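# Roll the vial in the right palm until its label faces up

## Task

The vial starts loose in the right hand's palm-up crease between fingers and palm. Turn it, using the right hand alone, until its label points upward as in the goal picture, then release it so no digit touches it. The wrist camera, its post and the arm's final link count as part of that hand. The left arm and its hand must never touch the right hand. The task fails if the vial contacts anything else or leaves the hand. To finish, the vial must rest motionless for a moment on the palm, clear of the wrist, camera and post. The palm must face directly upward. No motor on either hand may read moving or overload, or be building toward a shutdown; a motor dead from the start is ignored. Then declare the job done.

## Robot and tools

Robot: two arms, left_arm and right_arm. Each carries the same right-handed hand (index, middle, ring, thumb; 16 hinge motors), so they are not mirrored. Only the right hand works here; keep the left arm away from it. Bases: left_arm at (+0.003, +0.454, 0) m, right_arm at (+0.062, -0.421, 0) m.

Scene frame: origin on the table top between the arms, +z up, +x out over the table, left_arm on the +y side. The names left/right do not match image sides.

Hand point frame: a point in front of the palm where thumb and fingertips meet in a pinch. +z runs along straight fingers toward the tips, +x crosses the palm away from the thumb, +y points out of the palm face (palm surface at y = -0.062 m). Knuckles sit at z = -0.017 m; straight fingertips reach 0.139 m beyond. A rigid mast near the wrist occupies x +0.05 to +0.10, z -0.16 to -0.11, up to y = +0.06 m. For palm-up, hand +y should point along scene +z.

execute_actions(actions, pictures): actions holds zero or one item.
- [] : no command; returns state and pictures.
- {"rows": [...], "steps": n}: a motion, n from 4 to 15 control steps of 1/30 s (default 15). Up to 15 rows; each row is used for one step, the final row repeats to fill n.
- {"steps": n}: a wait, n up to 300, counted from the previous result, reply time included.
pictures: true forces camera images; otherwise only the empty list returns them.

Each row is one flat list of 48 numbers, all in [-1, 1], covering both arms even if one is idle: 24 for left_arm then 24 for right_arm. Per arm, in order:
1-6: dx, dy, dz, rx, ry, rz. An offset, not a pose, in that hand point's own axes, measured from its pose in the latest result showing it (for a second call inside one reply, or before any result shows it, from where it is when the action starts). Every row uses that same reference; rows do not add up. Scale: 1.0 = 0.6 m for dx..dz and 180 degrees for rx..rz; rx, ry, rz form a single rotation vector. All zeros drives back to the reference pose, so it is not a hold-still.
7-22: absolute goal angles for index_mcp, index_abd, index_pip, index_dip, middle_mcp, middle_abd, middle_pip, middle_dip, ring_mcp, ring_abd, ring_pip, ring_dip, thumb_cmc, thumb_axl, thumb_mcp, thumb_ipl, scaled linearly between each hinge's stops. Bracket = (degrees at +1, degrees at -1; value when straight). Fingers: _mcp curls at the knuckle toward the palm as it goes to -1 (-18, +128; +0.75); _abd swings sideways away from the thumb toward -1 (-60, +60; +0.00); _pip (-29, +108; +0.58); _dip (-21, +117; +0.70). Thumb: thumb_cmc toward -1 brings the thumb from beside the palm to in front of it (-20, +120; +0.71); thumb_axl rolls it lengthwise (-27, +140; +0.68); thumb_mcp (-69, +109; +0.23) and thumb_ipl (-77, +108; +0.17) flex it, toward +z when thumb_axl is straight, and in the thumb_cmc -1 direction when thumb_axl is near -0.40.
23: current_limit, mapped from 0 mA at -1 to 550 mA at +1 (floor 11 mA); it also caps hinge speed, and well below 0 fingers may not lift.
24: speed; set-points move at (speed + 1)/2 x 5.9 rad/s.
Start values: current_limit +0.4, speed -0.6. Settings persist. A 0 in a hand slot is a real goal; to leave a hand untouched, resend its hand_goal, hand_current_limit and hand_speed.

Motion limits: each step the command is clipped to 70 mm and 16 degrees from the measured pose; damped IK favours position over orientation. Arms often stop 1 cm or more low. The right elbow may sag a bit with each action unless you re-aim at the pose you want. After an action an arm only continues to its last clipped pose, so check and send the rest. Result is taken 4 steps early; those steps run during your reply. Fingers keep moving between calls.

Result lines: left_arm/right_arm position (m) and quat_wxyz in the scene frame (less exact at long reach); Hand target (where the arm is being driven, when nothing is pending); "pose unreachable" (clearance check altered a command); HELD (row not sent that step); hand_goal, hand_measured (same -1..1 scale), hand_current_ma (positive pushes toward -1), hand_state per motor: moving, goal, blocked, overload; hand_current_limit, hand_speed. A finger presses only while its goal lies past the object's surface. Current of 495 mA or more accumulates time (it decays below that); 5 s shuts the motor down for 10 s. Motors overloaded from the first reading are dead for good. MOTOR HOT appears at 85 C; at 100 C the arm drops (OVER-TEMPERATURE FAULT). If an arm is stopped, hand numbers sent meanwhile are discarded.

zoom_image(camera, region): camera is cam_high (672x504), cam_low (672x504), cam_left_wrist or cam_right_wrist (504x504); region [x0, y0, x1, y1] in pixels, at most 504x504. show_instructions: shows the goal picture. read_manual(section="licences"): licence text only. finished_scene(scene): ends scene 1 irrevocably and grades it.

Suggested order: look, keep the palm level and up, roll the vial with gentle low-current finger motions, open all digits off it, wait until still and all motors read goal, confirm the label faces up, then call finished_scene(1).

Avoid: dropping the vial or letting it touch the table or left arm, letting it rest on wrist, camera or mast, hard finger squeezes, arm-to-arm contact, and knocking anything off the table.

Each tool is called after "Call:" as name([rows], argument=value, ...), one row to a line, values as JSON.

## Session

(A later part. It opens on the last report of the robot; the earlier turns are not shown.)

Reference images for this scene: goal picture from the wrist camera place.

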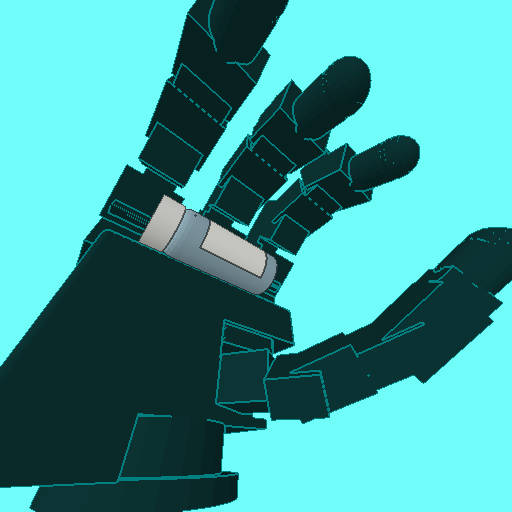

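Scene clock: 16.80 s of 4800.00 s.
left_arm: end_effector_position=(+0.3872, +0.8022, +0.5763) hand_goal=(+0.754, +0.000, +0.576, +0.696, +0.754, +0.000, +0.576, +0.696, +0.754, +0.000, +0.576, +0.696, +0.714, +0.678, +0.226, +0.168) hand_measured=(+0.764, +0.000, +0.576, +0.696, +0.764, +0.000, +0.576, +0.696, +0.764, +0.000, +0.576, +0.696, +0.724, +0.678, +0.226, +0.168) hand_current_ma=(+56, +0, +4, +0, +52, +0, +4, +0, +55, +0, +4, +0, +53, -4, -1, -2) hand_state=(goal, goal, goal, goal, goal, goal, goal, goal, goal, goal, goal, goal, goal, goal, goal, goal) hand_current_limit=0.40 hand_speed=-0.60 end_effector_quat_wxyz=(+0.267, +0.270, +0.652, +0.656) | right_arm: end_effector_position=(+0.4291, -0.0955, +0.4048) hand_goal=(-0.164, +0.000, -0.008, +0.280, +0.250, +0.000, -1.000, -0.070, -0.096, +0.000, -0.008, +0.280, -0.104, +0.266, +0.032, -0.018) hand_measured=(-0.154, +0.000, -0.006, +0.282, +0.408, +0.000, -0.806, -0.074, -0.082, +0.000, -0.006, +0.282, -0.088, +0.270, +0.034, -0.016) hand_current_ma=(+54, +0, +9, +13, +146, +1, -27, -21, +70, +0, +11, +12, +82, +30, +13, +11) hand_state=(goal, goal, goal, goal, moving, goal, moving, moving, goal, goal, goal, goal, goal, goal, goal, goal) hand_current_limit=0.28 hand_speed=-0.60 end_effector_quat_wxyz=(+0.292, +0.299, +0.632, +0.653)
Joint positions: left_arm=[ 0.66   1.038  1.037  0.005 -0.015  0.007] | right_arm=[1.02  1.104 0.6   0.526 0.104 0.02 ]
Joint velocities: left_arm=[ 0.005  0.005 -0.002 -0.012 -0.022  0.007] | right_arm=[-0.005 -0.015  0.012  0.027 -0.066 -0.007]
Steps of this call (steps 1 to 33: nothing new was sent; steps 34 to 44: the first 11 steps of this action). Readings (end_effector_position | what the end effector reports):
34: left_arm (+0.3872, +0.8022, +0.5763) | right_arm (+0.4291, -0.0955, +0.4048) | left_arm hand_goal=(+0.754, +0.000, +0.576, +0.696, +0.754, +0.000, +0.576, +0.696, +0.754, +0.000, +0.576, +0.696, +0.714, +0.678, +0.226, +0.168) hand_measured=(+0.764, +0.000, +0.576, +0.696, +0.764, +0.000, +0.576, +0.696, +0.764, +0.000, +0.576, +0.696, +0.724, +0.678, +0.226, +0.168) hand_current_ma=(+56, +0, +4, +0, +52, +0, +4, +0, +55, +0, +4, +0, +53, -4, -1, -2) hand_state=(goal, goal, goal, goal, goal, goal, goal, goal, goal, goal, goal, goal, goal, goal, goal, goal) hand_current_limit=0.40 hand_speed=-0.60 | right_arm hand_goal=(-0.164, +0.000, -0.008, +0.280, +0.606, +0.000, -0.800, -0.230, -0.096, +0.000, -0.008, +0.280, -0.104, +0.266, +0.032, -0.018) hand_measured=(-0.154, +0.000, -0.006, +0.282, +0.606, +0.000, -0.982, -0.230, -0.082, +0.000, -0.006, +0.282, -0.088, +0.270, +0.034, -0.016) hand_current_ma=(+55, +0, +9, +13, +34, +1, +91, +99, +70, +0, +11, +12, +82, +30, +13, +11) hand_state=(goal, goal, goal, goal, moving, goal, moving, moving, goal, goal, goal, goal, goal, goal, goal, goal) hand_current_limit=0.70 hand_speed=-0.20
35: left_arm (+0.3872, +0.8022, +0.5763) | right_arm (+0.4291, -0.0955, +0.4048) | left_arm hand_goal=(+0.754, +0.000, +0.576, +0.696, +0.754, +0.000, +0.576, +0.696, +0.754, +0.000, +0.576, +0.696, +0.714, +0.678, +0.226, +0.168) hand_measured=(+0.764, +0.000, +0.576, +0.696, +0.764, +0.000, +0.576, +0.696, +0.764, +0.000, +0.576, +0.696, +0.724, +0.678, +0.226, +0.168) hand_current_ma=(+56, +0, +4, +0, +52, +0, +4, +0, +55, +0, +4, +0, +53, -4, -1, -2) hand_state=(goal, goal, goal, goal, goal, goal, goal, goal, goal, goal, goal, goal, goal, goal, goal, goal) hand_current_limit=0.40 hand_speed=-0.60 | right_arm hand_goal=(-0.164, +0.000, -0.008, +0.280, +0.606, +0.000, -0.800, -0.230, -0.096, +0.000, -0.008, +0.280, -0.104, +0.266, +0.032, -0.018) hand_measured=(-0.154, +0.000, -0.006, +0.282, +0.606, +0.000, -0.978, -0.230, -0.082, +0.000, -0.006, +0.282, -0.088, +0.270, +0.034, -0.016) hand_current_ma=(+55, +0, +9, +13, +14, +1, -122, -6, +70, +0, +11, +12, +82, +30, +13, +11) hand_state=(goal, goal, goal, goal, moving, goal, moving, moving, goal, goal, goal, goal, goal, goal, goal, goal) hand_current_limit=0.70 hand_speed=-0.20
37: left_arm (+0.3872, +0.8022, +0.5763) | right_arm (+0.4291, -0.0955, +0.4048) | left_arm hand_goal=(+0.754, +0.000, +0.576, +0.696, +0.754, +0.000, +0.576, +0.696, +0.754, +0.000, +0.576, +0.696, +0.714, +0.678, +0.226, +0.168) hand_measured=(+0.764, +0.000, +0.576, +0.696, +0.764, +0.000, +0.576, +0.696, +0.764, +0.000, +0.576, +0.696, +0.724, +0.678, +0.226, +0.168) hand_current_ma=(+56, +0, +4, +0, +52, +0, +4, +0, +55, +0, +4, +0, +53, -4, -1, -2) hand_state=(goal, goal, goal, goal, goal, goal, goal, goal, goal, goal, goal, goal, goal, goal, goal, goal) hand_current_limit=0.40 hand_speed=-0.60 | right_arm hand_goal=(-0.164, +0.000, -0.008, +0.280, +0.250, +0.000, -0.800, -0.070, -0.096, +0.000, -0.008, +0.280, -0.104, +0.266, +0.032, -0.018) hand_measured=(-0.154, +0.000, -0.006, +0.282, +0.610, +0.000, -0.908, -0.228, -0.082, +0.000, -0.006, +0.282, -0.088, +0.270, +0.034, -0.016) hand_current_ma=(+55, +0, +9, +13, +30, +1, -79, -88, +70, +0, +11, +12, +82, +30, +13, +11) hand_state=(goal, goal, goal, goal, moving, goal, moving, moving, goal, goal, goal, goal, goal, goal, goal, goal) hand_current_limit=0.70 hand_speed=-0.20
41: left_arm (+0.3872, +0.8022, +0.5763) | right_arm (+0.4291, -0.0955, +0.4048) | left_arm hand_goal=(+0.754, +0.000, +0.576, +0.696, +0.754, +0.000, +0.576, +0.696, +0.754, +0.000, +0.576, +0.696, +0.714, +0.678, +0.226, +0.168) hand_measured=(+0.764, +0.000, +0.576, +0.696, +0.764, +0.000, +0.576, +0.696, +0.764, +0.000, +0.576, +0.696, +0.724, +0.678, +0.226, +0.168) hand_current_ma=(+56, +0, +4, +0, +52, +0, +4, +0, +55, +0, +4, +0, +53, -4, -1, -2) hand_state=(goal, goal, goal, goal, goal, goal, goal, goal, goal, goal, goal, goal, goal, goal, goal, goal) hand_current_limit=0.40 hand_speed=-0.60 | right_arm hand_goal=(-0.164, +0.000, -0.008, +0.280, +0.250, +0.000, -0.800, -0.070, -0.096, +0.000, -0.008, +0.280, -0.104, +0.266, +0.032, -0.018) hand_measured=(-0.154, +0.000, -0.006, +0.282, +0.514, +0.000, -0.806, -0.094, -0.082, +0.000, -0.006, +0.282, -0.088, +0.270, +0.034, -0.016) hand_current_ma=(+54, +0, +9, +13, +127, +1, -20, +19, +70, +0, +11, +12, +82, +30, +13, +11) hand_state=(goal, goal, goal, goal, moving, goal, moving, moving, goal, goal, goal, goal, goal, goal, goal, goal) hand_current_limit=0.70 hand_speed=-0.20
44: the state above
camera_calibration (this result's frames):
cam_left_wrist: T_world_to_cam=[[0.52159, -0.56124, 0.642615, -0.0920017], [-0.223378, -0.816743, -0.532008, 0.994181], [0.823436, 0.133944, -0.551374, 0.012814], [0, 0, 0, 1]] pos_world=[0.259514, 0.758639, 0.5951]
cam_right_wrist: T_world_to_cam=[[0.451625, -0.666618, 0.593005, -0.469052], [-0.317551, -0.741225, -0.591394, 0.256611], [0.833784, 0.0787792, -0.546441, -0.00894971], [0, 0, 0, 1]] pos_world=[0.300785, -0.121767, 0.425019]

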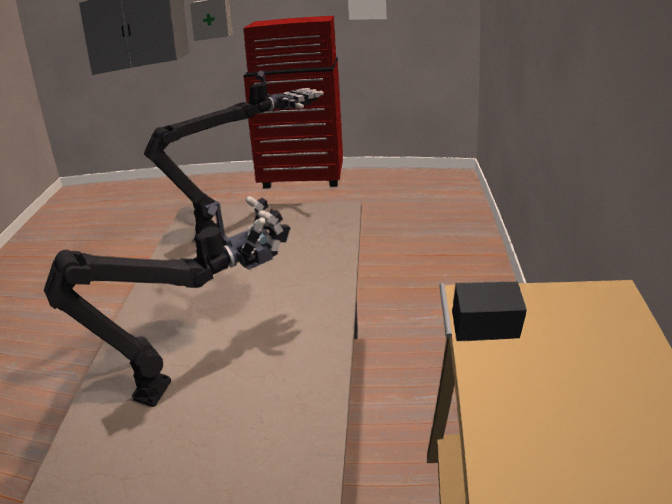

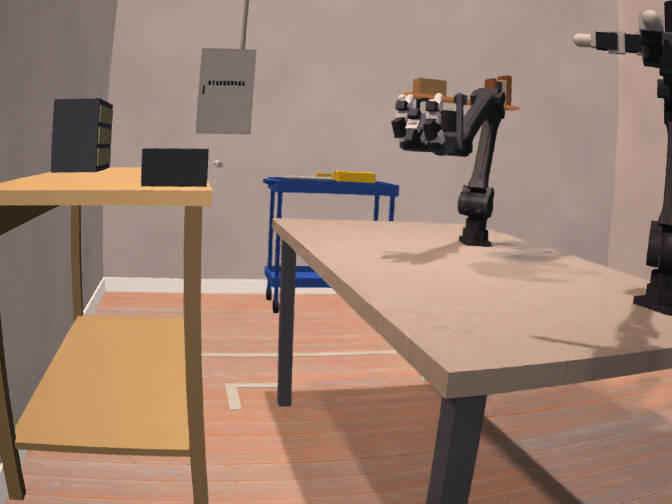

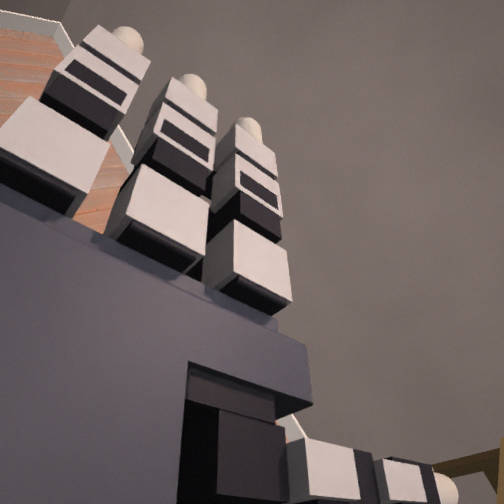

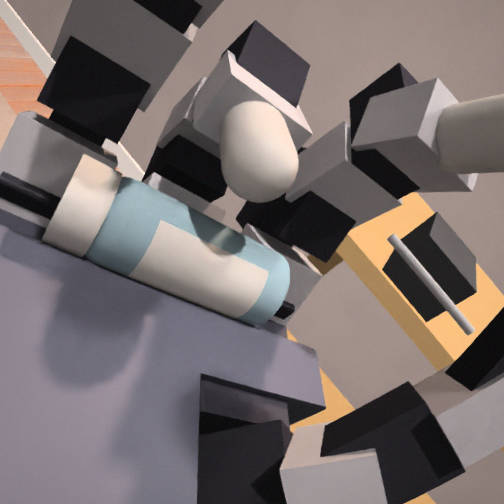

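Call:
execute_actions(actions=[])

Scene clock: 16.93 s of 4800.00 s.
left_arm: end_effector_position=(+0.3872, +0.8022, +0.5763) hand_goal=(+0.754, +0.000, +0.576, +0.696, +0.754, +0.000, +0.576, +0.696, +0.754, +0.000, +0.576, +0.696, +0.714, +0.678, +0.226, +0.168) hand_measured=(+0.764, +0.000, +0.576, +0.696, +0.764, +0.000, +0.576, +0.696, +0.764, +0.000, +0.576, +0.696, +0.724, +0.678, +0.226, +0.168) hand_current_ma=(+56, +0, +4, +0, +52, +0, +4, +0, +55, +0, +4, +0, +53, -4, -1, -2) hand_state=(goal, goal, goal, goal, goal, goal, goal, goal, goal, goal, goal, goal, goal, goal, goal, goal) hand_current_limit=0.40 hand_speed=-0.60 end_effector_quat_wxyz=(+0.267, +0.270, +0.652, +0.656) | right_arm: end_effector_position=(+0.4291, -0.0955, +0.4048) hand_goal=(-0.164, +0.000, -0.008, +0.280, +0.250, +0.000, -1.000, -0.070, -0.096, +0.000, -0.008, +0.280, -0.104, +0.266, +0.032, -0.018) hand_measured=(-0.154, +0.000, -0.006, +0.282, +0.298, +0.000, -0.884, -0.074, -0.082, +0.000, -0.006, +0.282, -0.088, +0.270, +0.034, -0.016) hand_current_ma=(+54, +0, +9, +13, +108, +1, +45, -22, +70, +0, +11, +12, +82, +30, +13, +11) hand_state=(goal, goal, goal, goal, moving, goal, moving, goal, goal, goal, goal, goal, goal, goal, goal, goal) hand_current_limit=0.28 hand_speed=-0.60 end_effector_quat_wxyz=(+0.292, +0.299, +0.632, +0.653)
Joint positions: left_arm=[ 0.66   1.038  1.037  0.005 -0.015  0.007] | right_arm=[1.02  1.104 0.6   0.526 0.104 0.02 ]
Joint velocities: left_arm=[ 0.005  0.005 -0.022  0.007 -0.081  0.007] | right_arm=[-0.015 -0.005 -0.012 -0.012 -0.037  0.022]
Hand target (left_arm): +0.381, +0.796, +0.604; +0.273, +0.263, +0.635, +0.673
Hand target (right_arm): +0.430, -0.095, +0.423; +0.295, +0.296, +0.620, +0.664
Off the commanded pose (left_arm): 0.030 m, 3 deg.
Off the commanded pose (right_arm): 0.018 m, 2 deg.
Kept back: nothing.
Steps of this call (steps 1 to 4: the last 4 steps of your previous action). Readings (end_effector_position | what the end effector reports):
1: left_arm (+0.3872, +0.8022, +0.5763) | right_arm (+0.4291, -0.0955, +0.4048) | left_arm hand_goal=(+0.754, +0.000, +0.576, +0.696, +0.754, +0.000, +0.576, +0.696, +0.754, +0.000, +0.576, +0.696, +0.714, +0.678, +0.226, +0.168) hand_measured=(+0.764, +0.000, +0.576, +0.696, +0.764, +0.000, +0.576, +0.696, +0.764, +0.000, +0.576, +0.696, +0.724, +0.678, +0.226, +0.168) hand_current_ma=(+56, +0, +4, +0, +52, +0, +4, +0, +55, +0, +4, +0, +53, -4, -1, -2) hand_state=(goal, goal, goal, goal, goal, goal, goal, goal, goal, goal, goal, goal, goal, goal, goal, goal) hand_current_limit=0.40 hand_speed=-0.60 | right_arm hand_goal=(-0.164, +0.000, -0.008, +0.280, +0.250, +0.000, -1.000, -0.070, -0.096, +0.000, -0.008, +0.280, -0.104, +0.266, +0.032, -0.018) hand_measured=(-0.154, +0.000, -0.006, +0.282, +0.374, +0.000, -0.808, -0.074, -0.082, +0.000, -0.006, +0.282, -0.088, +0.270, +0.034, -0.016) hand_current_ma=(+54, +0, +9, +13, +71, +1, +72, -21, +70, +0, +11, +12, +82, +30, +13, +11) hand_state=(goal, goal, goal, goal, moving, goal, moving, goal, goal, goal, goal, goal, goal, goal, goal, goal) hand_current_limit=0.28 hand_speed=-0.60
2: left_arm (+0.3872, +0.8022, +0.5763) | right_arm (+0.4291, -0.0955, +0.4048) | left_arm hand_goal=(+0.754, +0.000, +0.576, +0.696, +0.754, +0.000, +0.576, +0.696, +0.754, +0.000, +0.576, +0.696, +0.714, +0.678, +0.226, +0.168) hand_measured=(+0.764, +0.000, +0.576, +0.696, +0.764, +0.000, +0.576, +0.696, +0.764, +0.000, +0.576, +0.696, +0.724, +0.678, +0.226, +0.168) hand_current_ma=(+56, +0, +4, +0, +52, +0, +4, +0, +55, +0, +4, +0, +53, -4, -1, -2) hand_state=(goal, goal, goal, goal, goal, goal, goal, goal, goal, goal, goal, goal, goal, goal, goal, goal) hand_current_limit=0.40 hand_speed=-0.60 | right_arm hand_goal=(-0.164, +0.000, -0.008, +0.280, +0.250, +0.000, -1.000, -0.070, -0.096, +0.000, -0.008, +0.280, -0.104, +0.266, +0.032, -0.018) hand_measured=(-0.154, +0.000, -0.006, +0.282, +0.350, +0.000, -0.826, -0.074, -0.082, +0.000, -0.006, +0.282, -0.088, +0.270, +0.034, -0.016) hand_current_ma=(+54, +0, +9, +13, +140, +1, +59, -21, +70, +0, +11, +12, +82, +30, +13, +11) hand_state=(goal, goal, goal, goal, moving, goal, moving, goal, goal, goal, goal, goal, goal, goal, goal, goal) hand_current_limit=0.28 hand_speed=-0.60
4: the state above
camera_calibration (this result's frames):
cam_left_wrist: T_world_to_cam=[[0.52159, -0.56124, 0.642615, -0.0920017], [-0.223378, -0.816743, -0.532008, 0.994181], [0.823436, 0.133944, -0.551374, 0.012814], [0, 0, 0, 1]] pos_world=[0.259514, 0.758639, 0.5951]
cam_right_wrist: T_world_to_cam=[[0.451625, -0.666618, 0.593005, -0.469052], [-0.317551, -0.741225, -0.591394, 0.256611], [0.833784, 0.0787792, -0.546441, -0.00894971], [0, 0, 0, 1]] pos_world=[0.300785, -0.121767, 0.425019]

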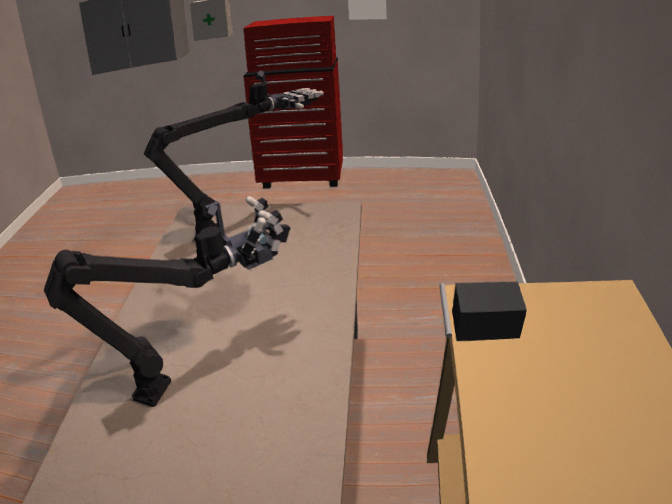

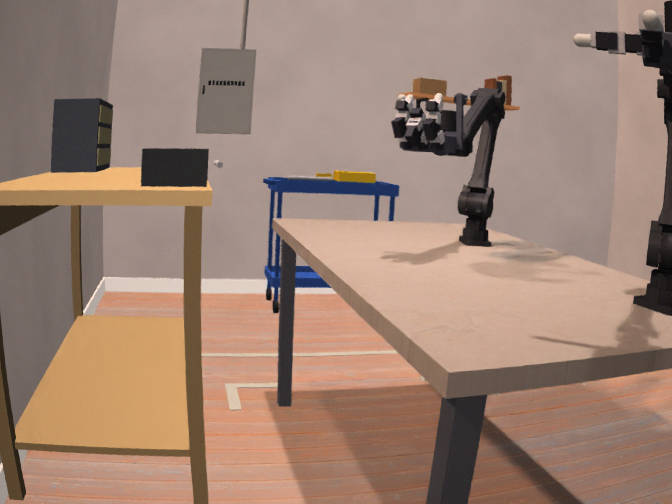

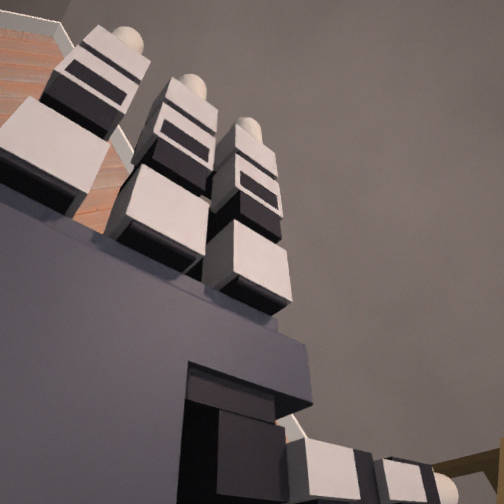

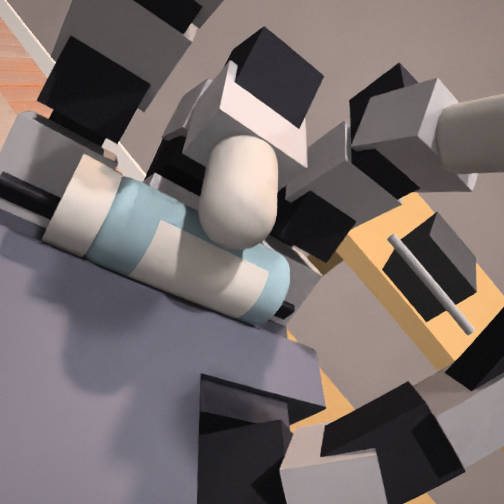

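Call:
execute_actions([
  {"rows": [[0,0.0478,-0.0121,-0.0165,0,0,0.754,0,0.576,0.696,0.754,0,0.576,0.696,0.754,0,0.576,0.696,0.714,0.678,0.226,0.168,0.4,-0.6,0.0016,0.0303,0.0034,-0.0107,0,0.0012,-0.164,0,-0.008,0.28,0.27,0,-1,-0.075,-0.096,0,-0.008,0.28,-0.104,0.266,0.032,-0.018,0.28,-0.5],[0,0.0478,-0.0121,-0.0165,0,0,0.754,0,0.576,0.696,0.754,0,0.576,0.696,0.754,0,0.576,0.696,0.714,0.678,0.226,0.168,0.4,-0.6,0.0016,0.0303,0.0034,-0.0107,0,0.0012,-0.164,0,-0.008,0.28,0.29,0,-1,-0.078,-0.096,0,-0.008,0.28,-0.104,0.266,0.032,-0.018,0.28,-0.5],[0,0.0478,-0.0121,-0.0165,0,0,0.754,0,0.576,0.696,0.754,0,0.576,0.696,0.754,0,0.576,0.696,0.714,0.678,0.226,0.168,0.4,-0.6,0.0016,0.0303,0.0034,-0.0107,0,0.0012,-0.164,0,-0.008,0.28,0.31,0,-1,-0.082,-0.096,0,-0.008,0.28,-0.104,0.266,0.032,-0.018,0.28,-0.5],[0,0.0478,-0.0121,-0.0165,0,0,0.754,0,0.576,0.696,0.754,0,0.576,0.696,0.754,0,0.576,0.696,0.714,0.678,0.226,0.168,0.4,-0.6,0.0016,0.0303,0.0034,-0.0107,0,0.0012,-0.164,0,-0.008,0.28,0.33,0,-1,-0.088,-0.096,0,-0.008,0.28,-0.104,0.266,0.032,-0.018,0.28,-0.5],[0,0.0478,-0.0121,-0.0165,0,0,0.754,0,0.576,0.696,0.754,0,0.576,0.696,0.754,0,0.576,0.696,0.714,0.678,0.226,0.168,0.4,-0.6,0.0016,0.0303,0.0034,-0.0107,0,0.0012,-0.164,0,-0.008,0.28,0.35,0,-1,-0.094,-0.096,0,-0.008,0.28,-0.104,0.266,0.032,-0.018,0.28,-0.5],[0,0.0478,-0.0121,-0.0165,0,0,0.754,0,0.576,0.696,0.754,0,0.576,0.696,0.754,0,0.576,0.696,0.714,0.678,0.226,0.168,0.4,-0.6,0.0016,0.0303,0.0034,-0.0107,0,0.0012,-0.164,0,-0.008,0.28,0.37,0,-1,-0.101,-0.096,0,-0.008,0.28,-0.104,0.266,0.032,-0.018,0.28,-0.5],[0,0.0478,-0.0121,-0.0165,0,0,0.754,0,0.576,0.696,0.754,0,0.576,0.696,0.754,0,0.576,0.696,0.714,0.678,0.226,0.168,0.4,-0.6,0.0016,0.0303,0.0034,-0.0107,0,0.0012,-0.164,0,-0.008,0.28,0.39,0,-1,-0.11,-0.096,0,-0.008,0.28,-0.104,0.266,0.032,-0.018,0.28,-0.5],[0,0.0478,-0.0121,-0.0165,0,0,0.754,0,0.576,0.696,0.754,0,0.576,0.696,0.754,0,0.576,0.696,0.714,0.678,0.226,0.168,0.4,-0.6,0.0016,0.0303,0.0034,-0.0107,0,0.0012,-0.164,0,-0.008,0.28,0.41,0,-1,-0.118,-0.096,0,-0.008,0.28,-0.104,0.266,0.032,-0.018,0.28,-0.5],[0,0.0478,-0.0121,-0.0165,0,0,0.754,0,0.576,0.696,0.754,0,0.576,0.696,0.754,0,0.576,0.696,0.714,0.678,0.226,0.168,0.4,-0.6,0.0016,0.0303,0.0034,-0.0107,0,0.0012,-0.164,0,-0.008,0.28,0.43,0,-1,-0.126,-0.096,0,-0.008,0.28,-0.104,0.266,0.032,-0.018,0.28,-0.5],[0,0.0478,-0.0121,-0.0165,0,0,0.754,0,0.576,0.696,0.754,0,0.576,0.696,0.754,0,0.576,0.696,0.714,0.678,0.226,0.168,0.4,-0.6,0.0016,0.0303,0.0034,-0.0107,0,0.0012,-0.164,0,-0.008,0.28,0.45,0,-1,-0.137,-0.096,0,-0.008,0.28,-0.104,0.266,0.032,-0.018,0.28,-0.5],[0,0.0478,-0.0121,-0.0165,0,0,0.754,0,0.576,0.696,0.754,0,0.576,0.696,0.754,0,0.576,0.696,0.714,0.678,0.226,0.168,0.4,-0.6,0.0016,0.0303,0.0034,-0.0107,0,0.0012,-0.164,0,-0.008,0.28,0.47,0,-1,-0.148,-0.096,0,-0.008,0.28,-0.104,0.266,0.032,-0.018,0.28,-0.5],[0,0.0478,-0.0121,-0.0165,0,0,0.754,0,0.576,0.696,0.754,0,0.576,0.696,0.754,0,0.576,0.696,0.714,0.678,0.226,0.168,0.4,-0.6,0.0016,0.0303,0.0034,-0.0107,0,0.0012,-0.164,0,-0.008,0.28,0.49,0,-1,-0.16,-0.096,0,-0.008,0.28,-0.104,0.266,0.032,-0.018,0.28,-0.5],[0,0.0478,-0.0121,-0.0165,0,0,0.754,0,0.576,0.696,0.754,0,0.576,0.696,0.754,0,0.576,0.696,0.714,0.678,0.226,0.168,0.4,-0.6,0.0016,0.0303,0.0034,-0.0107,0,0.0012,-0.164,0,-0.008,0.28,0.51,0,-1,-0.172,-0.096,0,-0.008,0.28,-0.104,0.266,0.032,-0.018,0.28,-0.5],[0,0.0478,-0.0121,-0.0165,0,0,0.754,0,0.576,0.696,0.754,0,0.576,0.696,0.754,0,0.576,0.696,0.714,0.678,0.226,0.168,0.4,-0.6,0.0016,0.0303,0.0034,-0.0107,0,0.0012,-0.164,0,-0.008,0.28,0.52,0,-1,-0.184,-0.096,0,-0.008,0.28,-0.104,0.266,0.032,-0.018,0.28,-0.5],[0,0.0478,-0.0121,-0.0165,0,0,0.754,0,0.576,0.696,0.754,0,0.576,0.696,0.754,0,0.576,0.696,0.714,0.678,0.226,0.168,0.4,-0.6,0.0016,0.0303,0.0034,-0.0107,0,0.0012,-0.164,0,-0.008,0.28,0.52,0,-1,-0.194,-0.096,0,-0.008,0.28,-0.104,0.266,0.032,-0.018,0.28,-0.5]], "steps": 15},
], pictures=false)

Call:
execute_actions([
  {"steps": 8},
], pictures=true)

Scene clock: 18.47 s of 4800.00 s.
left_arm: end_effector_position=(+0.3872, +0.8022, +0.5763) hand_goal=(+0.754, +0.000, +0.576, +0.696, +0.754, +0.000, +0.576, +0.696, +0.754, +0.000, +0.576, +0.696, +0.714, +0.678, +0.226, +0.168) hand_measured=(+0.764, +0.000, +0.576, +0.696, +0.764, +0.000, +0.576, +0.696, +0.764, +0.000, +0.576, +0.696, +0.724, +0.678, +0.226, +0.168) hand_current_ma=(+56, +0, +4, +0, +52, +0, +4, +0, +55, +0, +4, +0, +53, -4, -1, -2) hand_state=(goal, goal, goal, goal, goal, goal, goal, goal, goal, goal, goal, goal, goal, goal, goal, goal) hand_current_limit=0.40 hand_speed=-0.60 end_effector_quat_wxyz=(+0.267, +0.270, +0.652, +0.656) | right_arm: end_effector_position=(+0.4291, -0.0955, +0.4048) hand_goal=(-0.164, +0.000, -0.008, +0.280, +0.470, +0.000, -1.000, -0.148, -0.096, +0.000, -0.008, +0.280, -0.104, +0.266, +0.032, -0.018) hand_measured=(-0.154, +0.000, -0.006, +0.282, +0.424, +0.000, -0.978, -0.098, -0.082, +0.000, -0.006, +0.282, -0.088, +0.270, +0.034, -0.016) hand_current_ma=(+54, +0, +9, +13, -7, +1, +116, +135, +70, +0, +11, +12, +82, +30, +13, +11) hand_state=(goal, goal, goal, goal, moving, goal, blocked, moving, goal, goal, goal, goal, goal, goal, goal, goal) hand_current_limit=0.28 hand_speed=-0.50 end_effector_quat_wxyz=(+0.292, +0.299, +0.632, +0.653)
Joint positions: left_arm=[ 0.66   1.038  1.037  0.005 -0.015  0.007] | right_arm=[1.02  1.104 0.6   0.526 0.104 0.02 ]
Joint velocities: left_arm=[ 0.005 -0.005  0.012  0.007 -0.037  0.022] | right_arm=[-0.005 -0.015  0.007 -0.017 -0.007 -0.007]
Steps of this call (steps 1 to 35: nothing new was sent; steps 36 to 46: the first 11 steps of this action). Readings (end_effector_position | what the end effector reports):
36: left_arm (+0.3872, +0.8022, +0.5763) | right_arm (+0.4291, -0.0955, +0.4048) | left_arm hand_goal=(+0.754, +0.000, +0.576, +0.696, +0.754, +0.000, +0.576, +0.696, +0.754, +0.000, +0.576, +0.696, +0.714, +0.678, +0.226, +0.168) hand_measured=(+0.764, +0.000, +0.576, +0.696, +0.764, +0.000, +0.576, +0.696, +0.764, +0.000, +0.576, +0.696, +0.724, +0.678, +0.226, +0.168) hand_current_ma=(+56, +0, +4, +0, +52, +0, +4, +0, +55, +0, +4, +0, +53, -4, -1, -2) hand_state=(goal, goal, goal, goal, goal, goal, goal, goal, goal, goal, goal, goal, goal, goal, goal, goal) hand_current_limit=0.40 hand_speed=-0.60 | right_arm hand_goal=(-0.164, +0.000, -0.008, +0.280, +0.270, +0.000, -1.000, -0.074, -0.096, +0.000, -0.008, +0.280, -0.104, +0.266, +0.032, -0.018) hand_measured=(-0.154, +0.000, -0.006, +0.282, +0.266, +0.000, -0.970, -0.066, -0.082, +0.000, -0.006, +0.282, -0.088, +0.270, +0.034, -0.016) hand_current_ma=(+54, +0, +9, +13, +82, +1, +152, +21, +70, +0, +11, +12, +82, +30, +13, +11) hand_state=(goal, goal, goal, goal, moving, goal, blocked, moving, goal, goal, goal, goal, goal, goal, goal, goal) hand_current_limit=0.28 hand_speed=-0.50
37: left_arm (+0.3872, +0.8022, +0.5763) | right_arm (+0.4291, -0.0955, +0.4048) | left_arm hand_goal=(+0.754, +0.000, +0.576, +0.696, +0.754, +0.000, +0.576, +0.696, +0.754, +0.000, +0.576, +0.696, +0.714, +0.678, +0.226, +0.168) hand_measured=(+0.764, +0.000, +0.576, +0.696, +0.764, +0.000, +0.576, +0.696, +0.764, +0.000, +0.576, +0.696, +0.724, +0.678, +0.226, +0.168) hand_current_ma=(+56, +0, +4, +0, +52, +0, +4, +0, +55, +0, +4, +0, +53, -4, -1, -2) hand_state=(goal, goal, goal, goal, goal, goal, goal, goal, goal, goal, goal, goal, goal, goal, goal, goal) hand_current_limit=0.40 hand_speed=-0.60 | right_arm hand_goal=(-0.164, +0.000, -0.008, +0.280, +0.290, +0.000, -1.000, -0.078, -0.096, +0.000, -0.008, +0.280, -0.104, +0.266, +0.032, -0.018) hand_measured=(-0.154, +0.000, -0.006, +0.282, +0.266, +0.000, -0.970, -0.066, -0.082, +0.000, -0.006, +0.282, -0.088, +0.270, +0.034, -0.016) hand_current_ma=(+54, +0, +9, +13, +11, +1, +150, +43, +70, +0, +11, +12, +82, +30, +13, +11) hand_state=(goal, goal, goal, goal, moving, goal, blocked, moving, goal, goal, goal, goal, goal, goal, goal, goal) hand_current_limit=0.28 hand_speed=-0.50
39: left_arm (+0.3872, +0.8022, +0.5763) | right_arm (+0.4291, -0.0955, +0.4048) | left_arm hand_goal=(+0.754, +0.000, +0.576, +0.696, +0.754, +0.000, +0.576, +0.696, +0.754, +0.000, +0.576, +0.696, +0.714, +0.678, +0.226, +0.168) hand_measured=(+0.764, +0.000, +0.576, +0.696, +0.764, +0.000, +0.576, +0.696, +0.764, +0.000, +0.576, +0.696, +0.724, +0.678, +0.226, +0.168) hand_current_ma=(+56, +0, +4, +0, +52, +0, +4, +0, +55, +0, +4, +0, +53, -4, -1, -2) hand_state=(goal, goal, goal, goal, goal, goal, goal, goal, goal, goal, goal, goal, goal, goal, goal, goal) hand_current_limit=0.40 hand_speed=-0.60 | right_arm hand_goal=(-0.164, +0.000, -0.008, +0.280, +0.330, +0.000, -1.000, -0.088, -0.096, +0.000, -0.008, +0.280, -0.104, +0.266, +0.032, -0.018) hand_measured=(-0.154, +0.000, -0.006, +0.282, +0.288, +0.000, -0.972, -0.066, -0.082, +0.000, -0.006, +0.282, -0.088, +0.270, +0.034, -0.016) hand_current_ma=(+54, +0, +9, +13, -13, +1, +131, +84, +70, +0, +11, +12, +82, +30, +13, +11) hand_state=(goal, goal, goal, goal, moving, goal, moving, moving, goal, goal, goal, goal, goal, goal, goal, goal) hand_current_limit=0.28 hand_speed=-0.50
43: left_arm (+0.3872, +0.8022, +0.5763) | right_arm (+0.4291, -0.0955, +0.4048) | left_arm hand_goal=(+0.754, +0.000, +0.576, +0.696, +0.754, +0.000, +0.576, +0.696, +0.754, +0.000, +0.576, +0.696, +0.714, +0.678, +0.226, +0.168) hand_measured=(+0.764, +0.000, +0.576, +0.696, +0.764, +0.000, +0.576, +0.696, +0.764, +0.000, +0.576, +0.696, +0.724, +0.678, +0.226, +0.168) hand_current_ma=(+56, +0, +4, +0, +52, +0, +4, +0, +55, +0, +4, +0, +53, -4, -1, -2) hand_state=(goal, goal, goal, goal, goal, goal, goal, goal, goal, goal, goal, goal, goal, goal, goal, goal) hand_current_limit=0.40 hand_speed=-0.60 | right_arm hand_goal=(-0.164, +0.000, -0.008, +0.280, +0.410, +0.000, -1.000, -0.118, -0.096, +0.000, -0.008, +0.280, -0.104, +0.266, +0.032, -0.018) hand_measured=(-0.154, +0.000, -0.006, +0.282, +0.364, +0.000, -0.978, -0.074, -0.082, +0.000, -0.006, +0.282, -0.088, +0.270, +0.034, -0.016) hand_current_ma=(+54, +0, +9, +13, -12, +1, +107, +133, +70, +0, +11, +12, +82, +30, +13, +11) hand_state=(goal, goal, goal, goal, moving, goal, moving, moving, goal, goal, goal, goal, goal, goal, goal, goal) hand_current_limit=0.28 hand_speed=-0.50
46: the state above

Scene clock: 18.73 s of 4800.00 s.
left_arm: end_effector_position=(+0.3872, +0.8022, +0.5763) hand_goal=(+0.754, +0.000, +0.576, +0.696, +0.754, +0.000, +0.576, +0.696, +0.754, +0.000, +0.576, +0.696, +0.714, +0.678, +0.226, +0.168) hand_measured=(+0.764, +0.000, +0.576, +0.696, +0.764, +0.000, +0.576, +0.696, +0.764, +0.000, +0.576, +0.696, +0.724, +0.678, +0.226, +0.168) hand_current_ma=(+56, +0, +4, +0, +52, +0, +4, +0, +55, +0, +4, +0, +53, -4, -1, -2) hand_state=(goal, goal, goal, goal, goal, goal, goal, goal, goal, goal, goal, goal, goal, goal, goal, goal) hand_current_limit=0.40 hand_speed=-0.60 end_effector_quat_wxyz=(+0.267, +0.270, +0.652, +0.656) | right_arm: end_effector_position=(+0.4291, -0.0955, +0.4048) hand_goal=(-0.164, +0.000, -0.008, +0.280, +0.520, +0.000, -1.000, -0.194, -0.096, +0.000, -0.008, +0.280, -0.104, +0.266, +0.032, -0.018) hand_measured=(-0.154, +0.000, -0.006, +0.282, +0.526, +0.000, -0.978, -0.158, -0.082, +0.000, -0.006, +0.282, -0.088, +0.270, +0.034, -0.016) hand_current_ma=(+54, +0, +9, +13, +37, +1, +116, +187, +70, +0, +11, +12, +82, +30, +13, +11) hand_state=(goal, goal, goal, goal, goal, goal, blocked, blocked, goal, goal, goal, goal, goal, goal, goal, goal) hand_current_limit=0.28 hand_speed=-0.50 end_effector_quat_wxyz=(+0.292, +0.299, +0.632, +0.653)
Joint positions: left_arm=[ 0.66   1.038  1.037  0.005 -0.015  0.007] | right_arm=[1.02  1.104 0.6   0.526 0.104 0.02 ]
Joint velocities: left_arm=[-0.005 -0.015  0.007 -0.022 -0.022  0.081] | right_arm=[-0.005  0.005 -0.012  0.002 -0.066 -0.007]
Hand target (left_arm): +0.381, +0.796, +0.604; +0.273, +0.263, +0.635, +0.673
Hand target (right_arm): +0.430, -0.095, +0.423; +0.295, +0.296, +0.620, +0.664
Off the commanded pose (left_arm): 0.030 m, 3 deg.
Off the commanded pose (right_arm): 0.018 m, 2 deg.
Kept back: nothing.
Steps of this call (steps 1 to 4: the last 4 steps of your previous action; steps 5 to 8: nothing new was sent). Readings (end_effector_position | what the end effector reports):
1: left_arm (+0.3872, +0.8022, +0.5763) | right_arm (+0.4291, -0.0955, +0.4048) | left_arm hand_goal=(+0.754, +0.000, +0.576, +0.696, +0.754, +0.000, +0.576, +0.696, +0.754, +0.000, +0.576, +0.696, +0.714, +0.678, +0.226, +0.168) hand_measured=(+0.764, +0.000, +0.576, +0.696, +0.764, +0.000, +0.576, +0.696, +0.764, +0.000, +0.576, +0.696, +0.724, +0.678, +0.226, +0.168) hand_current_ma=(+56, +0, +4, +0, +52, +0, +4, +0, +55, +0, +4, +0, +53, -4, -1, -2) hand_state=(goal, goal, goal, goal, goal, goal, goal, goal, goal, goal, goal, goal, goal, goal, goal, goal) hand_current_limit=0.40 hand_speed=-0.60 | right_arm hand_goal=(-0.164, +0.000, -0.008, +0.280, +0.490, +0.000, -1.000, -0.160, -0.096, +0.000, -0.008, +0.280, -0.104, +0.266, +0.032, -0.018) hand_measured=(-0.154, +0.000, -0.006, +0.282, +0.444, +0.000, -0.978, -0.108, -0.082, +0.000, -0.006, +0.282, -0.088, +0.270, +0.034, -0.016) hand_current_ma=(+54, +0, +9, +13, -4, +1, +116, +140, +70, +0, +11, +12, +82, +30, +13, +11) hand_state=(goal, goal, goal, goal, moving, goal, blocked, moving, goal, goal, goal, goal, goal, goal, goal, goal) hand_current_limit=0.28 hand_speed=-0.50
2: left_arm (+0.3872, +0.8022, +0.5763) | right_arm (+0.4291, -0.0955, +0.4048) | left_arm hand_goal=(+0.754, +0.000, +0.576, +0.696, +0.754, +0.000, +0.576, +0.696, +0.754, +0.000, +0.576, +0.696, +0.714, +0.678, +0.226, +0.168) hand_measured=(+0.764, +0.000, +0.576, +0.696, +0.764, +0.000, +0.576, +0.696, +0.764, +0.000, +0.576, +0.696, +0.724, +0.678, +0.226, +0.168) hand_current_ma=(+56, +0, +4, +0, +52, +0, +4, +0, +55, +0, +4, +0, +53, -4, -1, -2) hand_state=(goal, goal, goal, goal, goal, goal, goal, goal, goal, goal, goal, goal, goal, goal, goal, goal) hand_current_limit=0.40 hand_speed=-0.60 | right_arm hand_goal=(-0.164, +0.000, -0.008, +0.280, +0.510, +0.000, -1.000, -0.172, -0.096, +0.000, -0.008, +0.280, -0.104, +0.266, +0.032, -0.018) hand_measured=(-0.154, +0.000, -0.006, +0.282, +0.466, +0.000, -0.978, -0.118, -0.082, +0.000, -0.006, +0.282, -0.088, +0.270, +0.034, -0.016) hand_current_ma=(+54, +0, +9, +13, -2, +1, +116, +145, +70, +0, +11, +12, +82, +30, +13, +11) hand_state=(goal, goal, goal, goal, moving, goal, blocked, moving, goal, goal, goal, goal, goal, goal, goal, goal) hand_current_limit=0.28 hand_speed=-0.50
4: left_arm (+0.3872, +0.8022, +0.5763) | right_arm (+0.4291, -0.0955, +0.4048) | left_arm hand_goal=(+0.754, +0.000, +0.576, +0.696, +0.754, +0.000, +0.576, +0.696, +0.754, +0.000, +0.576, +0.696, +0.714, +0.678, +0.226, +0.168) hand_measured=(+0.764, +0.000, +0.576, +0.696, +0.764, +0.000, +0.576, +0.696, +0.764, +0.000, +0.576, +0.696, +0.724, +0.678, +0.226, +0.168) hand_current_ma=(+56, +0, +4, +0, +52, +0, +4, +0, +55, +0, +4, +0, +53, -4, -1, -2) hand_state=(goal, goal, goal, goal, goal, goal, goal, goal, goal, goal, goal, goal, goal, goal, goal, goal) hand_current_limit=0.40 hand_speed=-0.60 | right_arm hand_goal=(-0.164, +0.000, -0.008, +0.280, +0.520, +0.000, -1.000, -0.194, -0.096, +0.000, -0.008, +0.280, -0.104, +0.266, +0.032, -0.018) hand_measured=(-0.154, +0.000, -0.006, +0.282, +0.506, +0.000, -0.978, -0.142, -0.082, +0.000, -0.006, +0.282, -0.088, +0.270, +0.034, -0.016) hand_current_ma=(+54, +0, +9, +13, +29, +1, +116, +147, +70, +0, +11, +12, +82, +30, +13, +11) hand_state=(goal, goal, goal, goal, moving, goal, blocked, moving, goal, goal, goal, goal, goal, goal, goal, goal) hand_current_limit=0.28 hand_speed=-0.50
8: the state above
camera_calibration (this result's frames):
cam_left_wrist: T_world_to_cam=[[0.52159, -0.56124, 0.642615, -0.0920017], [-0.223378, -0.816743, -0.532008, 0.994181], [0.823436, 0.133944, -0.551374, 0.012814], [0, 0, 0, 1]] pos_world=[0.259514, 0.758639, 0.5951]
cam_right_wrist: T_world_to_cam=[[0.451625, -0.666618, 0.593005, -0.469052], [-0.317551, -0.741225, -0.591394, 0.256611], [0.833784, 0.0787792, -0.546441, -0.00894971], [0, 0, 0, 1]] pos_world=[0.300785, -0.121767, 0.425019]

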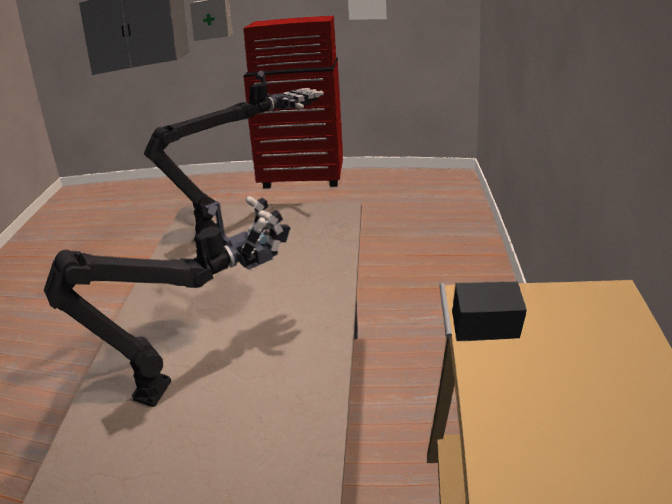

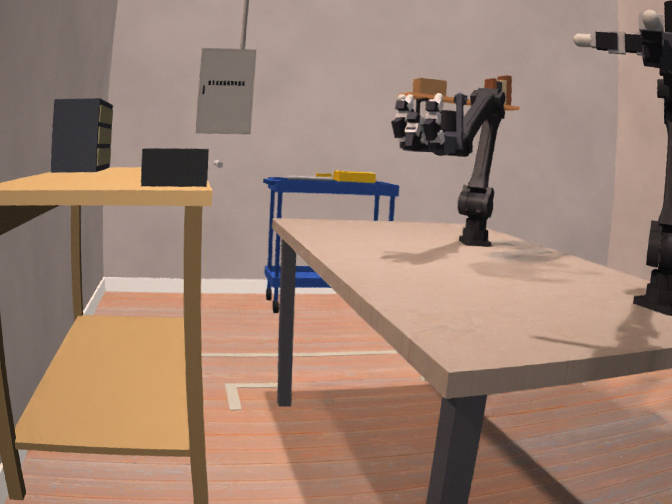

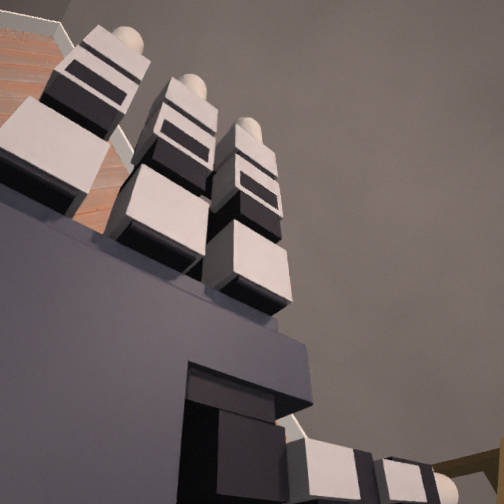

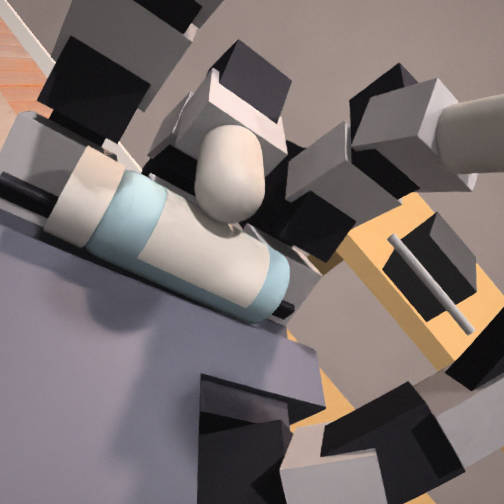

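Call:
zoom_image(camera="cam_right_wrist", region=[30, 120, 310, 360])

Call:
show_instructions()

Region (30, 120, 310, 360) of cam_right_wrist's 504x504 image, scaled by 1.800, with more detail than that image has; it fills the top 432 rows of this view, and the rest is white.

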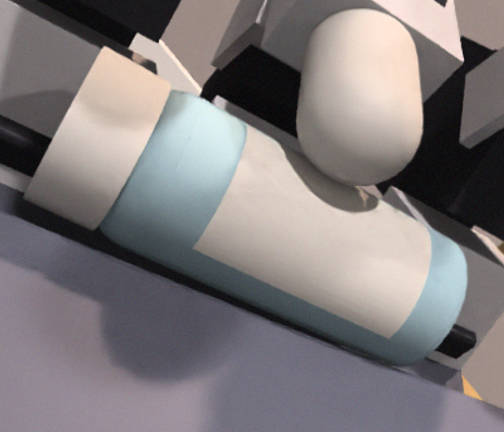

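Reference images for this scene: goal picture from the wrist camera place.

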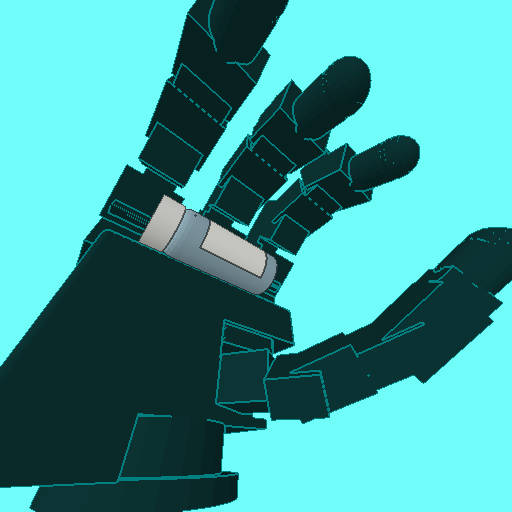

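Call:
execute_actions([
  {"rows": [[0,0.0478,-0.0121,-0.0165,0,0,0.754,0,0.576,0.696,0.754,0,0.576,0.696,0.754,0,0.576,0.696,0.714,0.678,0.226,0.168,0.4,-0.6,0.0016,0.0303,0.0034,-0.0107,0,0.0012,-0.164,0,-0.008,0.28,0.54,0,-1,-0.195,-0.096,0,-0.008,0.28,-0.104,0.266,0.032,-0.018,0.28,-0.5],[0,0.0478,-0.0121,-0.0165,0,0,0.754,0,0.576,0.696,0.754,0,0.576,0.696,0.754,0,0.576,0.696,0.714,0.678,0.226,0.168,0.4,-0.6,0.0016,0.0303,0.0034,-0.0107,0,0.0012,-0.164,0,-0.008,0.28,0.56,0,-1,-0.2,-0.096,0,-0.008,0.28,-0.104,0.266,0.032,-0.018,0.28,-0.5],[0,0.0478,-0.0121,-0.0165,0,0,0.754,0,0.576,0.696,0.754,0,0.576,0.696,0.754,0,0.576,0.696,0.714,0.678,0.226,0.168,0.4,-0.6,0.0016,0.0303,0.0034,-0.0107,0,0.0012,-0.164,0,-0.008,0.28,0.58,0,-1,-0.212,-0.096,0,-0.008,0.28,-0.104,0.266,0.032,-0.018,0.28,-0.5],[0,0.0478,-0.0121,-0.0165,0,0,0.754,0,0.576,0.696,0.754,0,0.576,0.696,0.754,0,0.576,0.696,0.714,0.678,0.226,0.168,0.4,-0.6,0.0016,0.0303,0.0034,-0.0107,0,0.0012,-0.164,0,-0.008,0.28,0.6,0,-1,-0.226,-0.096,0,-0.008,0.28,-0.104,0.266,0.032,-0.018,0.28,-0.5],[0,0.0478,-0.0121,-0.0165,0,0,0.754,0,0.576,0.696,0.754,0,0.576,0.696,0.754,0,0.576,0.696,0.714,0.678,0.226,0.168,0.4,-0.6,0.0016,0.0303,0.0034,-0.0107,0,0.0012,-0.164,0,-0.008,0.28,0.62,0,-1,-0.24,-0.096,0,-0.008,0.28,-0.104,0.266,0.032,-0.018,0.28,-0.5],[0,0.0478,-0.0121,-0.0165,0,0,0.754,0,0.576,0.696,0.754,0,0.576,0.696,0.754,0,0.576,0.696,0.714,0.678,0.226,0.168,0.4,-0.6,0.0016,0.0303,0.0034,-0.0107,0,0.0012,-0.164,0,-0.008,0.28,0.62,0,-1,-0.255,-0.096,0,-0.008,0.28,-0.104,0.266,0.032,-0.018,0.28,-0.5],[0,0.0478,-0.0121,-0.0165,0,0,0.754,0,0.576,0.696,0.754,0,0.576,0.696,0.754,0,0.576,0.696,0.714,0.678,0.226,0.168,0.4,-0.6,0.0016,0.0303,0.0034,-0.0107,0,0.0012,-0.164,0,-0.008,0.28,0.62,0,-1,-0.268,-0.096,0,-0.008,0.28,-0.104,0.266,0.032,-0.018,0.28,-0.5]], "steps": 14},
], pictures=true)

Call:
zoom_image(camera="cam_right_wrist", region=[30, 120, 310, 360])

Scene clock: 20.53 s of 4800.00 s.
left_arm: end_effector_position=(+0.3872, +0.8022, +0.5763) hand_goal=(+0.754, +0.000, +0.576, +0.696, +0.754, +0.000, +0.576, +0.696, +0.754, +0.000, +0.576, +0.696, +0.714, +0.678, +0.226, +0.168) hand_measured=(+0.764, +0.000, +0.576, +0.696, +0.764, +0.000, +0.576, +0.696, +0.764, +0.000, +0.576, +0.696, +0.724, +0.678, +0.226, +0.168) hand_current_ma=(+56, +0, +4, +0, +52, +0, +4, +0, +55, +0, +4, +0, +53, -4, -1, -2) hand_state=(goal, goal, goal, goal, goal, goal, goal, goal, goal, goal, goal, goal, goal, goal, goal, goal) hand_current_limit=0.40 hand_speed=-0.60 end_effector_quat_wxyz=(+0.267, +0.270, +0.652, +0.656) | right_arm: end_effector_position=(+0.4291, -0.0955, +0.4048) hand_goal=(-0.164, +0.000, -0.008, +0.280, +0.620, +0.000, -1.000, -0.268, -0.096, +0.000, -0.008, +0.280, -0.104, +0.266, +0.032, -0.018) hand_measured=(-0.154, +0.000, -0.006, +0.282, +0.628, +0.000, -0.988, -0.242, -0.082, +0.000, -0.006, +0.282, -0.088, +0.270, +0.034, -0.016) hand_current_ma=(+54, +0, +9, +13, +43, +1, +64, +137, +70, +0, +11, +12, +82, +30, +13, +11) hand_state=(goal, goal, goal, goal, moving, goal, goal, moving, goal, goal, goal, goal, goal, goal, goal, goal) hand_current_limit=0.28 hand_speed=-0.50 end_effector_quat_wxyz=(+0.292, +0.299, +0.632, +0.653)
Joint positions: left_arm=[ 0.66   1.038  1.037  0.005 -0.015  0.007] | right_arm=[1.02  1.104 0.6   0.526 0.104 0.02 ]
Joint velocities: left_arm=[-0.024 -0.015 -0.012  0.007  0.007  0.022] | right_arm=[-0.005 -0.005 -0.007 -0.002 -0.095 -0.022]
Steps of this call (steps 1 to 44: nothing new was sent; steps 45 to 54: the first 10 steps of this action). Readings (end_effector_position | what the end effector reports):
45: left_arm (+0.3872, +0.8022, +0.5763) | right_arm (+0.4291, -0.0955, +0.4048) | left_arm hand_goal=(+0.754, +0.000, +0.576, +0.696, +0.754, +0.000, +0.576, +0.696, +0.754, +0.000, +0.576, +0.696, +0.714, +0.678, +0.226, +0.168) hand_measured=(+0.764, +0.000, +0.576, +0.696, +0.764, +0.000, +0.576, +0.696, +0.764, +0.000, +0.576, +0.696, +0.724, +0.678, +0.226, +0.168) hand_current_ma=(+56, +0, +4, +0, +52, +0, +4, +0, +55, +0, +4, +0, +53, -4, -1, -2) hand_state=(goal, goal, goal, goal, goal, goal, goal, goal, goal, goal, goal, goal, goal, goal, goal, goal) hand_current_limit=0.40 hand_speed=-0.60 | right_arm hand_goal=(-0.164, +0.000, -0.008, +0.280, +0.540, +0.000, -1.000, -0.194, -0.096, +0.000, -0.008, +0.280, -0.104, +0.266, +0.032, -0.018) hand_measured=(-0.154, +0.000, -0.006, +0.282, +0.526, +0.000, -0.978, -0.158, -0.082, +0.000, -0.006, +0.282, -0.088, +0.270, +0.034, -0.016) hand_current_ma=(+54, +0, +9, +13, +36, +1, +116, +187, +70, +0, +11, +12, +82, +30, +13, +11) hand_state=(goal, goal, goal, goal, moving, goal, blocked, blocked, goal, goal, goal, goal, goal, goal, goal, goal) hand_current_limit=0.28 hand_speed=-0.50
46: left_arm (+0.3872, +0.8022, +0.5763) | right_arm (+0.4291, -0.0955, +0.4048) | left_arm hand_goal=(+0.754, +0.000, +0.576, +0.696, +0.754, +0.000, +0.576, +0.696, +0.754, +0.000, +0.576, +0.696, +0.714, +0.678, +0.226, +0.168) hand_measured=(+0.764, +0.000, +0.576, +0.696, +0.764, +0.000, +0.576, +0.696, +0.764, +0.000, +0.576, +0.696, +0.724, +0.678, +0.226, +0.168) hand_current_ma=(+56, +0, +4, +0, +52, +0, +4, +0, +55, +0, +4, +0, +53, -4, -1, -2) hand_state=(goal, goal, goal, goal, goal, goal, goal, goal, goal, goal, goal, goal, goal, goal, goal, goal) hand_current_limit=0.40 hand_speed=-0.60 | right_arm hand_goal=(-0.164, +0.000, -0.008, +0.280, +0.560, +0.000, -1.000, -0.200, -0.096, +0.000, -0.008, +0.280, -0.104, +0.266, +0.032, -0.018) hand_measured=(-0.154, +0.000, -0.006, +0.282, +0.528, +0.000, -0.978, -0.158, -0.082, +0.000, -0.006, +0.282, -0.088, +0.270, +0.034, -0.016) hand_current_ma=(+54, +0, +9, +13, -19, +1, +116, +187, +70, +0, +11, +12, +82, +30, +13, +11) hand_state=(goal, goal, goal, goal, moving, goal, blocked, moving, goal, goal, goal, goal, goal, goal, goal, goal) hand_current_limit=0.28 hand_speed=-0.50
48: left_arm (+0.3872, +0.8022, +0.5763) | right_arm (+0.4291, -0.0955, +0.4048) | left_arm hand_goal=(+0.754, +0.000, +0.576, +0.696, +0.754, +0.000, +0.576, +0.696, +0.754, +0.000, +0.576, +0.696, +0.714, +0.678, +0.226, +0.168) hand_measured=(+0.764, +0.000, +0.576, +0.696, +0.764, +0.000, +0.576, +0.696, +0.764, +0.000, +0.576, +0.696, +0.724, +0.678, +0.226, +0.168) hand_current_ma=(+56, +0, +4, +0, +52, +0, +4, +0, +55, +0, +4, +0, +53, -4, -1, -2) hand_state=(goal, goal, goal, goal, goal, goal, goal, goal, goal, goal, goal, goal, goal, goal, goal, goal) hand_current_limit=0.40 hand_speed=-0.60 | right_arm hand_goal=(-0.164, +0.000, -0.008, +0.280, +0.600, +0.000, -1.000, -0.226, -0.096, +0.000, -0.008, +0.280, -0.104, +0.266, +0.032, -0.018) hand_measured=(-0.154, +0.000, -0.006, +0.282, +0.558, +0.000, -0.978, -0.172, -0.082, +0.000, -0.006, +0.282, -0.088, +0.270, +0.034, -0.016) hand_current_ma=(+54, +0, +9, +13, +1, +1, +107, +124, +70, +0, +11, +12, +82, +30, +13, +11) hand_state=(goal, goal, goal, goal, moving, goal, moving, moving, goal, goal, goal, goal, goal, goal, goal, goal) hand_current_limit=0.28 hand_speed=-0.50
52: left_arm (+0.3872, +0.8022, +0.5763) | right_arm (+0.4291, -0.0955, +0.4048) | left_arm hand_goal=(+0.754, +0.000, +0.576, +0.696, +0.754, +0.000, +0.576, +0.696, +0.754, +0.000, +0.576, +0.696, +0.714, +0.678, +0.226, +0.168) hand_measured=(+0.764, +0.000, +0.576, +0.696, +0.764, +0.000, +0.576, +0.696, +0.764, +0.000, +0.576, +0.696, +0.724, +0.678, +0.226, +0.168) hand_current_ma=(+56, +0, +4, +0, +52, +0, +4, +0, +55, +0, +4, +0, +53, -4, -1, -2) hand_state=(goal, goal, goal, goal, goal, goal, goal, goal, goal, goal, goal, goal, goal, goal, goal, goal) hand_current_limit=0.40 hand_speed=-0.60 | right_arm hand_goal=(-0.164, +0.000, -0.008, +0.280, +0.620, +0.000, -1.000, -0.268, -0.096, +0.000, -0.008, +0.280, -0.104, +0.266, +0.032, -0.018) hand_measured=(-0.154, +0.000, -0.006, +0.282, +0.624, +0.000, -0.988, -0.236, -0.082, +0.000, -0.006, +0.282, -0.088, +0.270, +0.034, -0.016) hand_current_ma=(+54, +0, +9, +13, +48, +1, +60, +116, +70, +0, +11, +12, +82, +30, +13, +11) hand_state=(goal, goal, goal, goal, moving, goal, moving, moving, goal, goal, goal, goal, goal, goal, goal, goal) hand_current_limit=0.28 hand_speed=-0.50
54: the state above
camera_calibration (this result's frames):
cam_left_wrist: T_world_to_cam=[[0.52159, -0.56124, 0.642615, -0.0920017], [-0.223378, -0.816743, -0.532008, 0.994181], [0.823436, 0.133944, -0.551374, 0.012814], [0, 0, 0, 1]] pos_world=[0.259514, 0.758639, 0.5951]
cam_right_wrist: T_world_to_cam=[[0.451625, -0.666618, 0.593005, -0.469052], [-0.317551, -0.741225, -0.591394, 0.256611], [0.833784, 0.0787792, -0.546441, -0.00894971], [0, 0, 0, 1]] pos_world=[0.300785, -0.121767, 0.425019]

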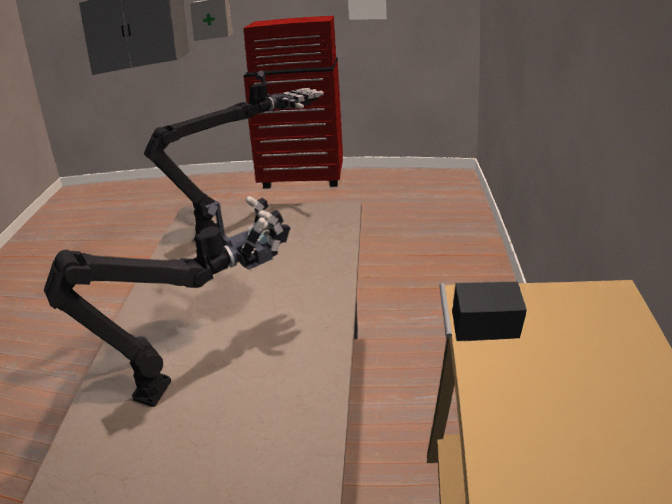

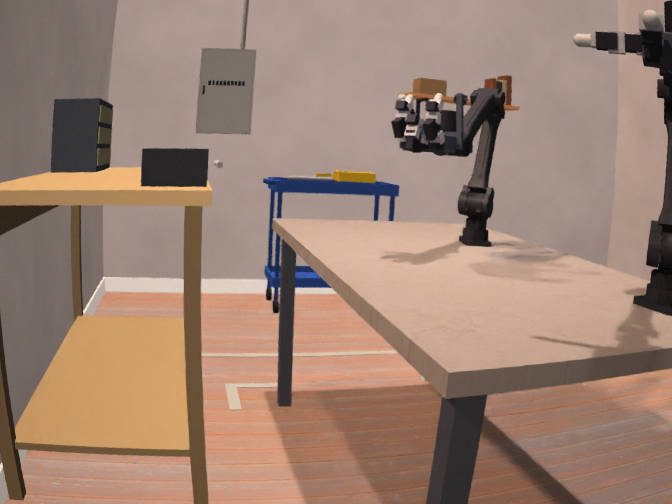

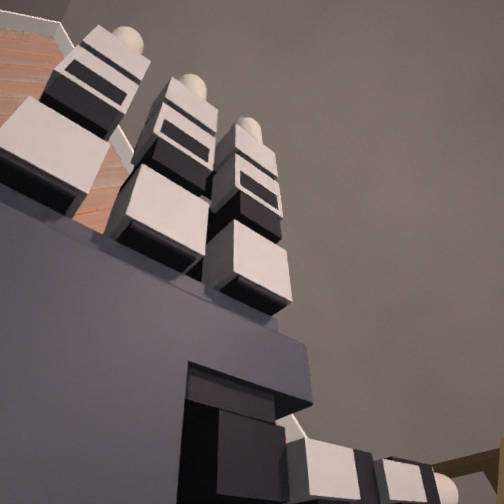

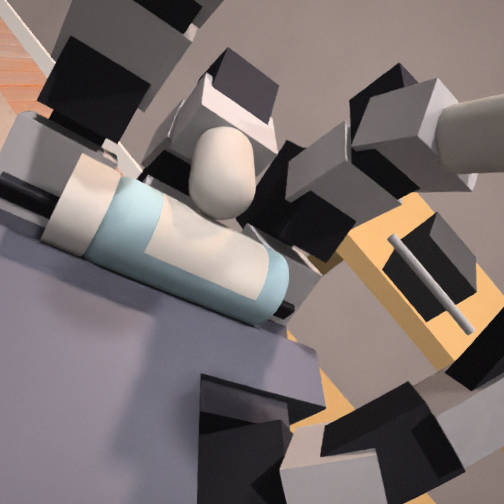

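Region (30, 120, 310, 360) of cam_right_wrist's 504x504 image, scaled by 1.800, with more detail than that image has; it fills the top 432 rows of this view, and the rest is white.

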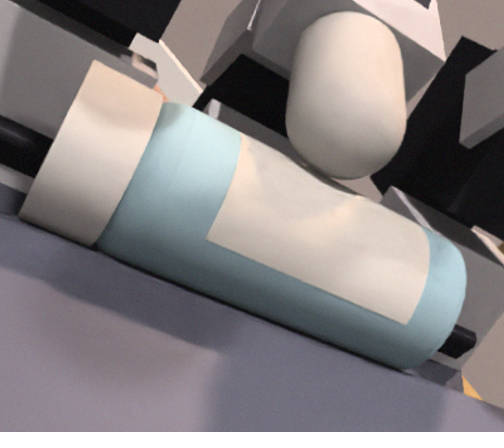

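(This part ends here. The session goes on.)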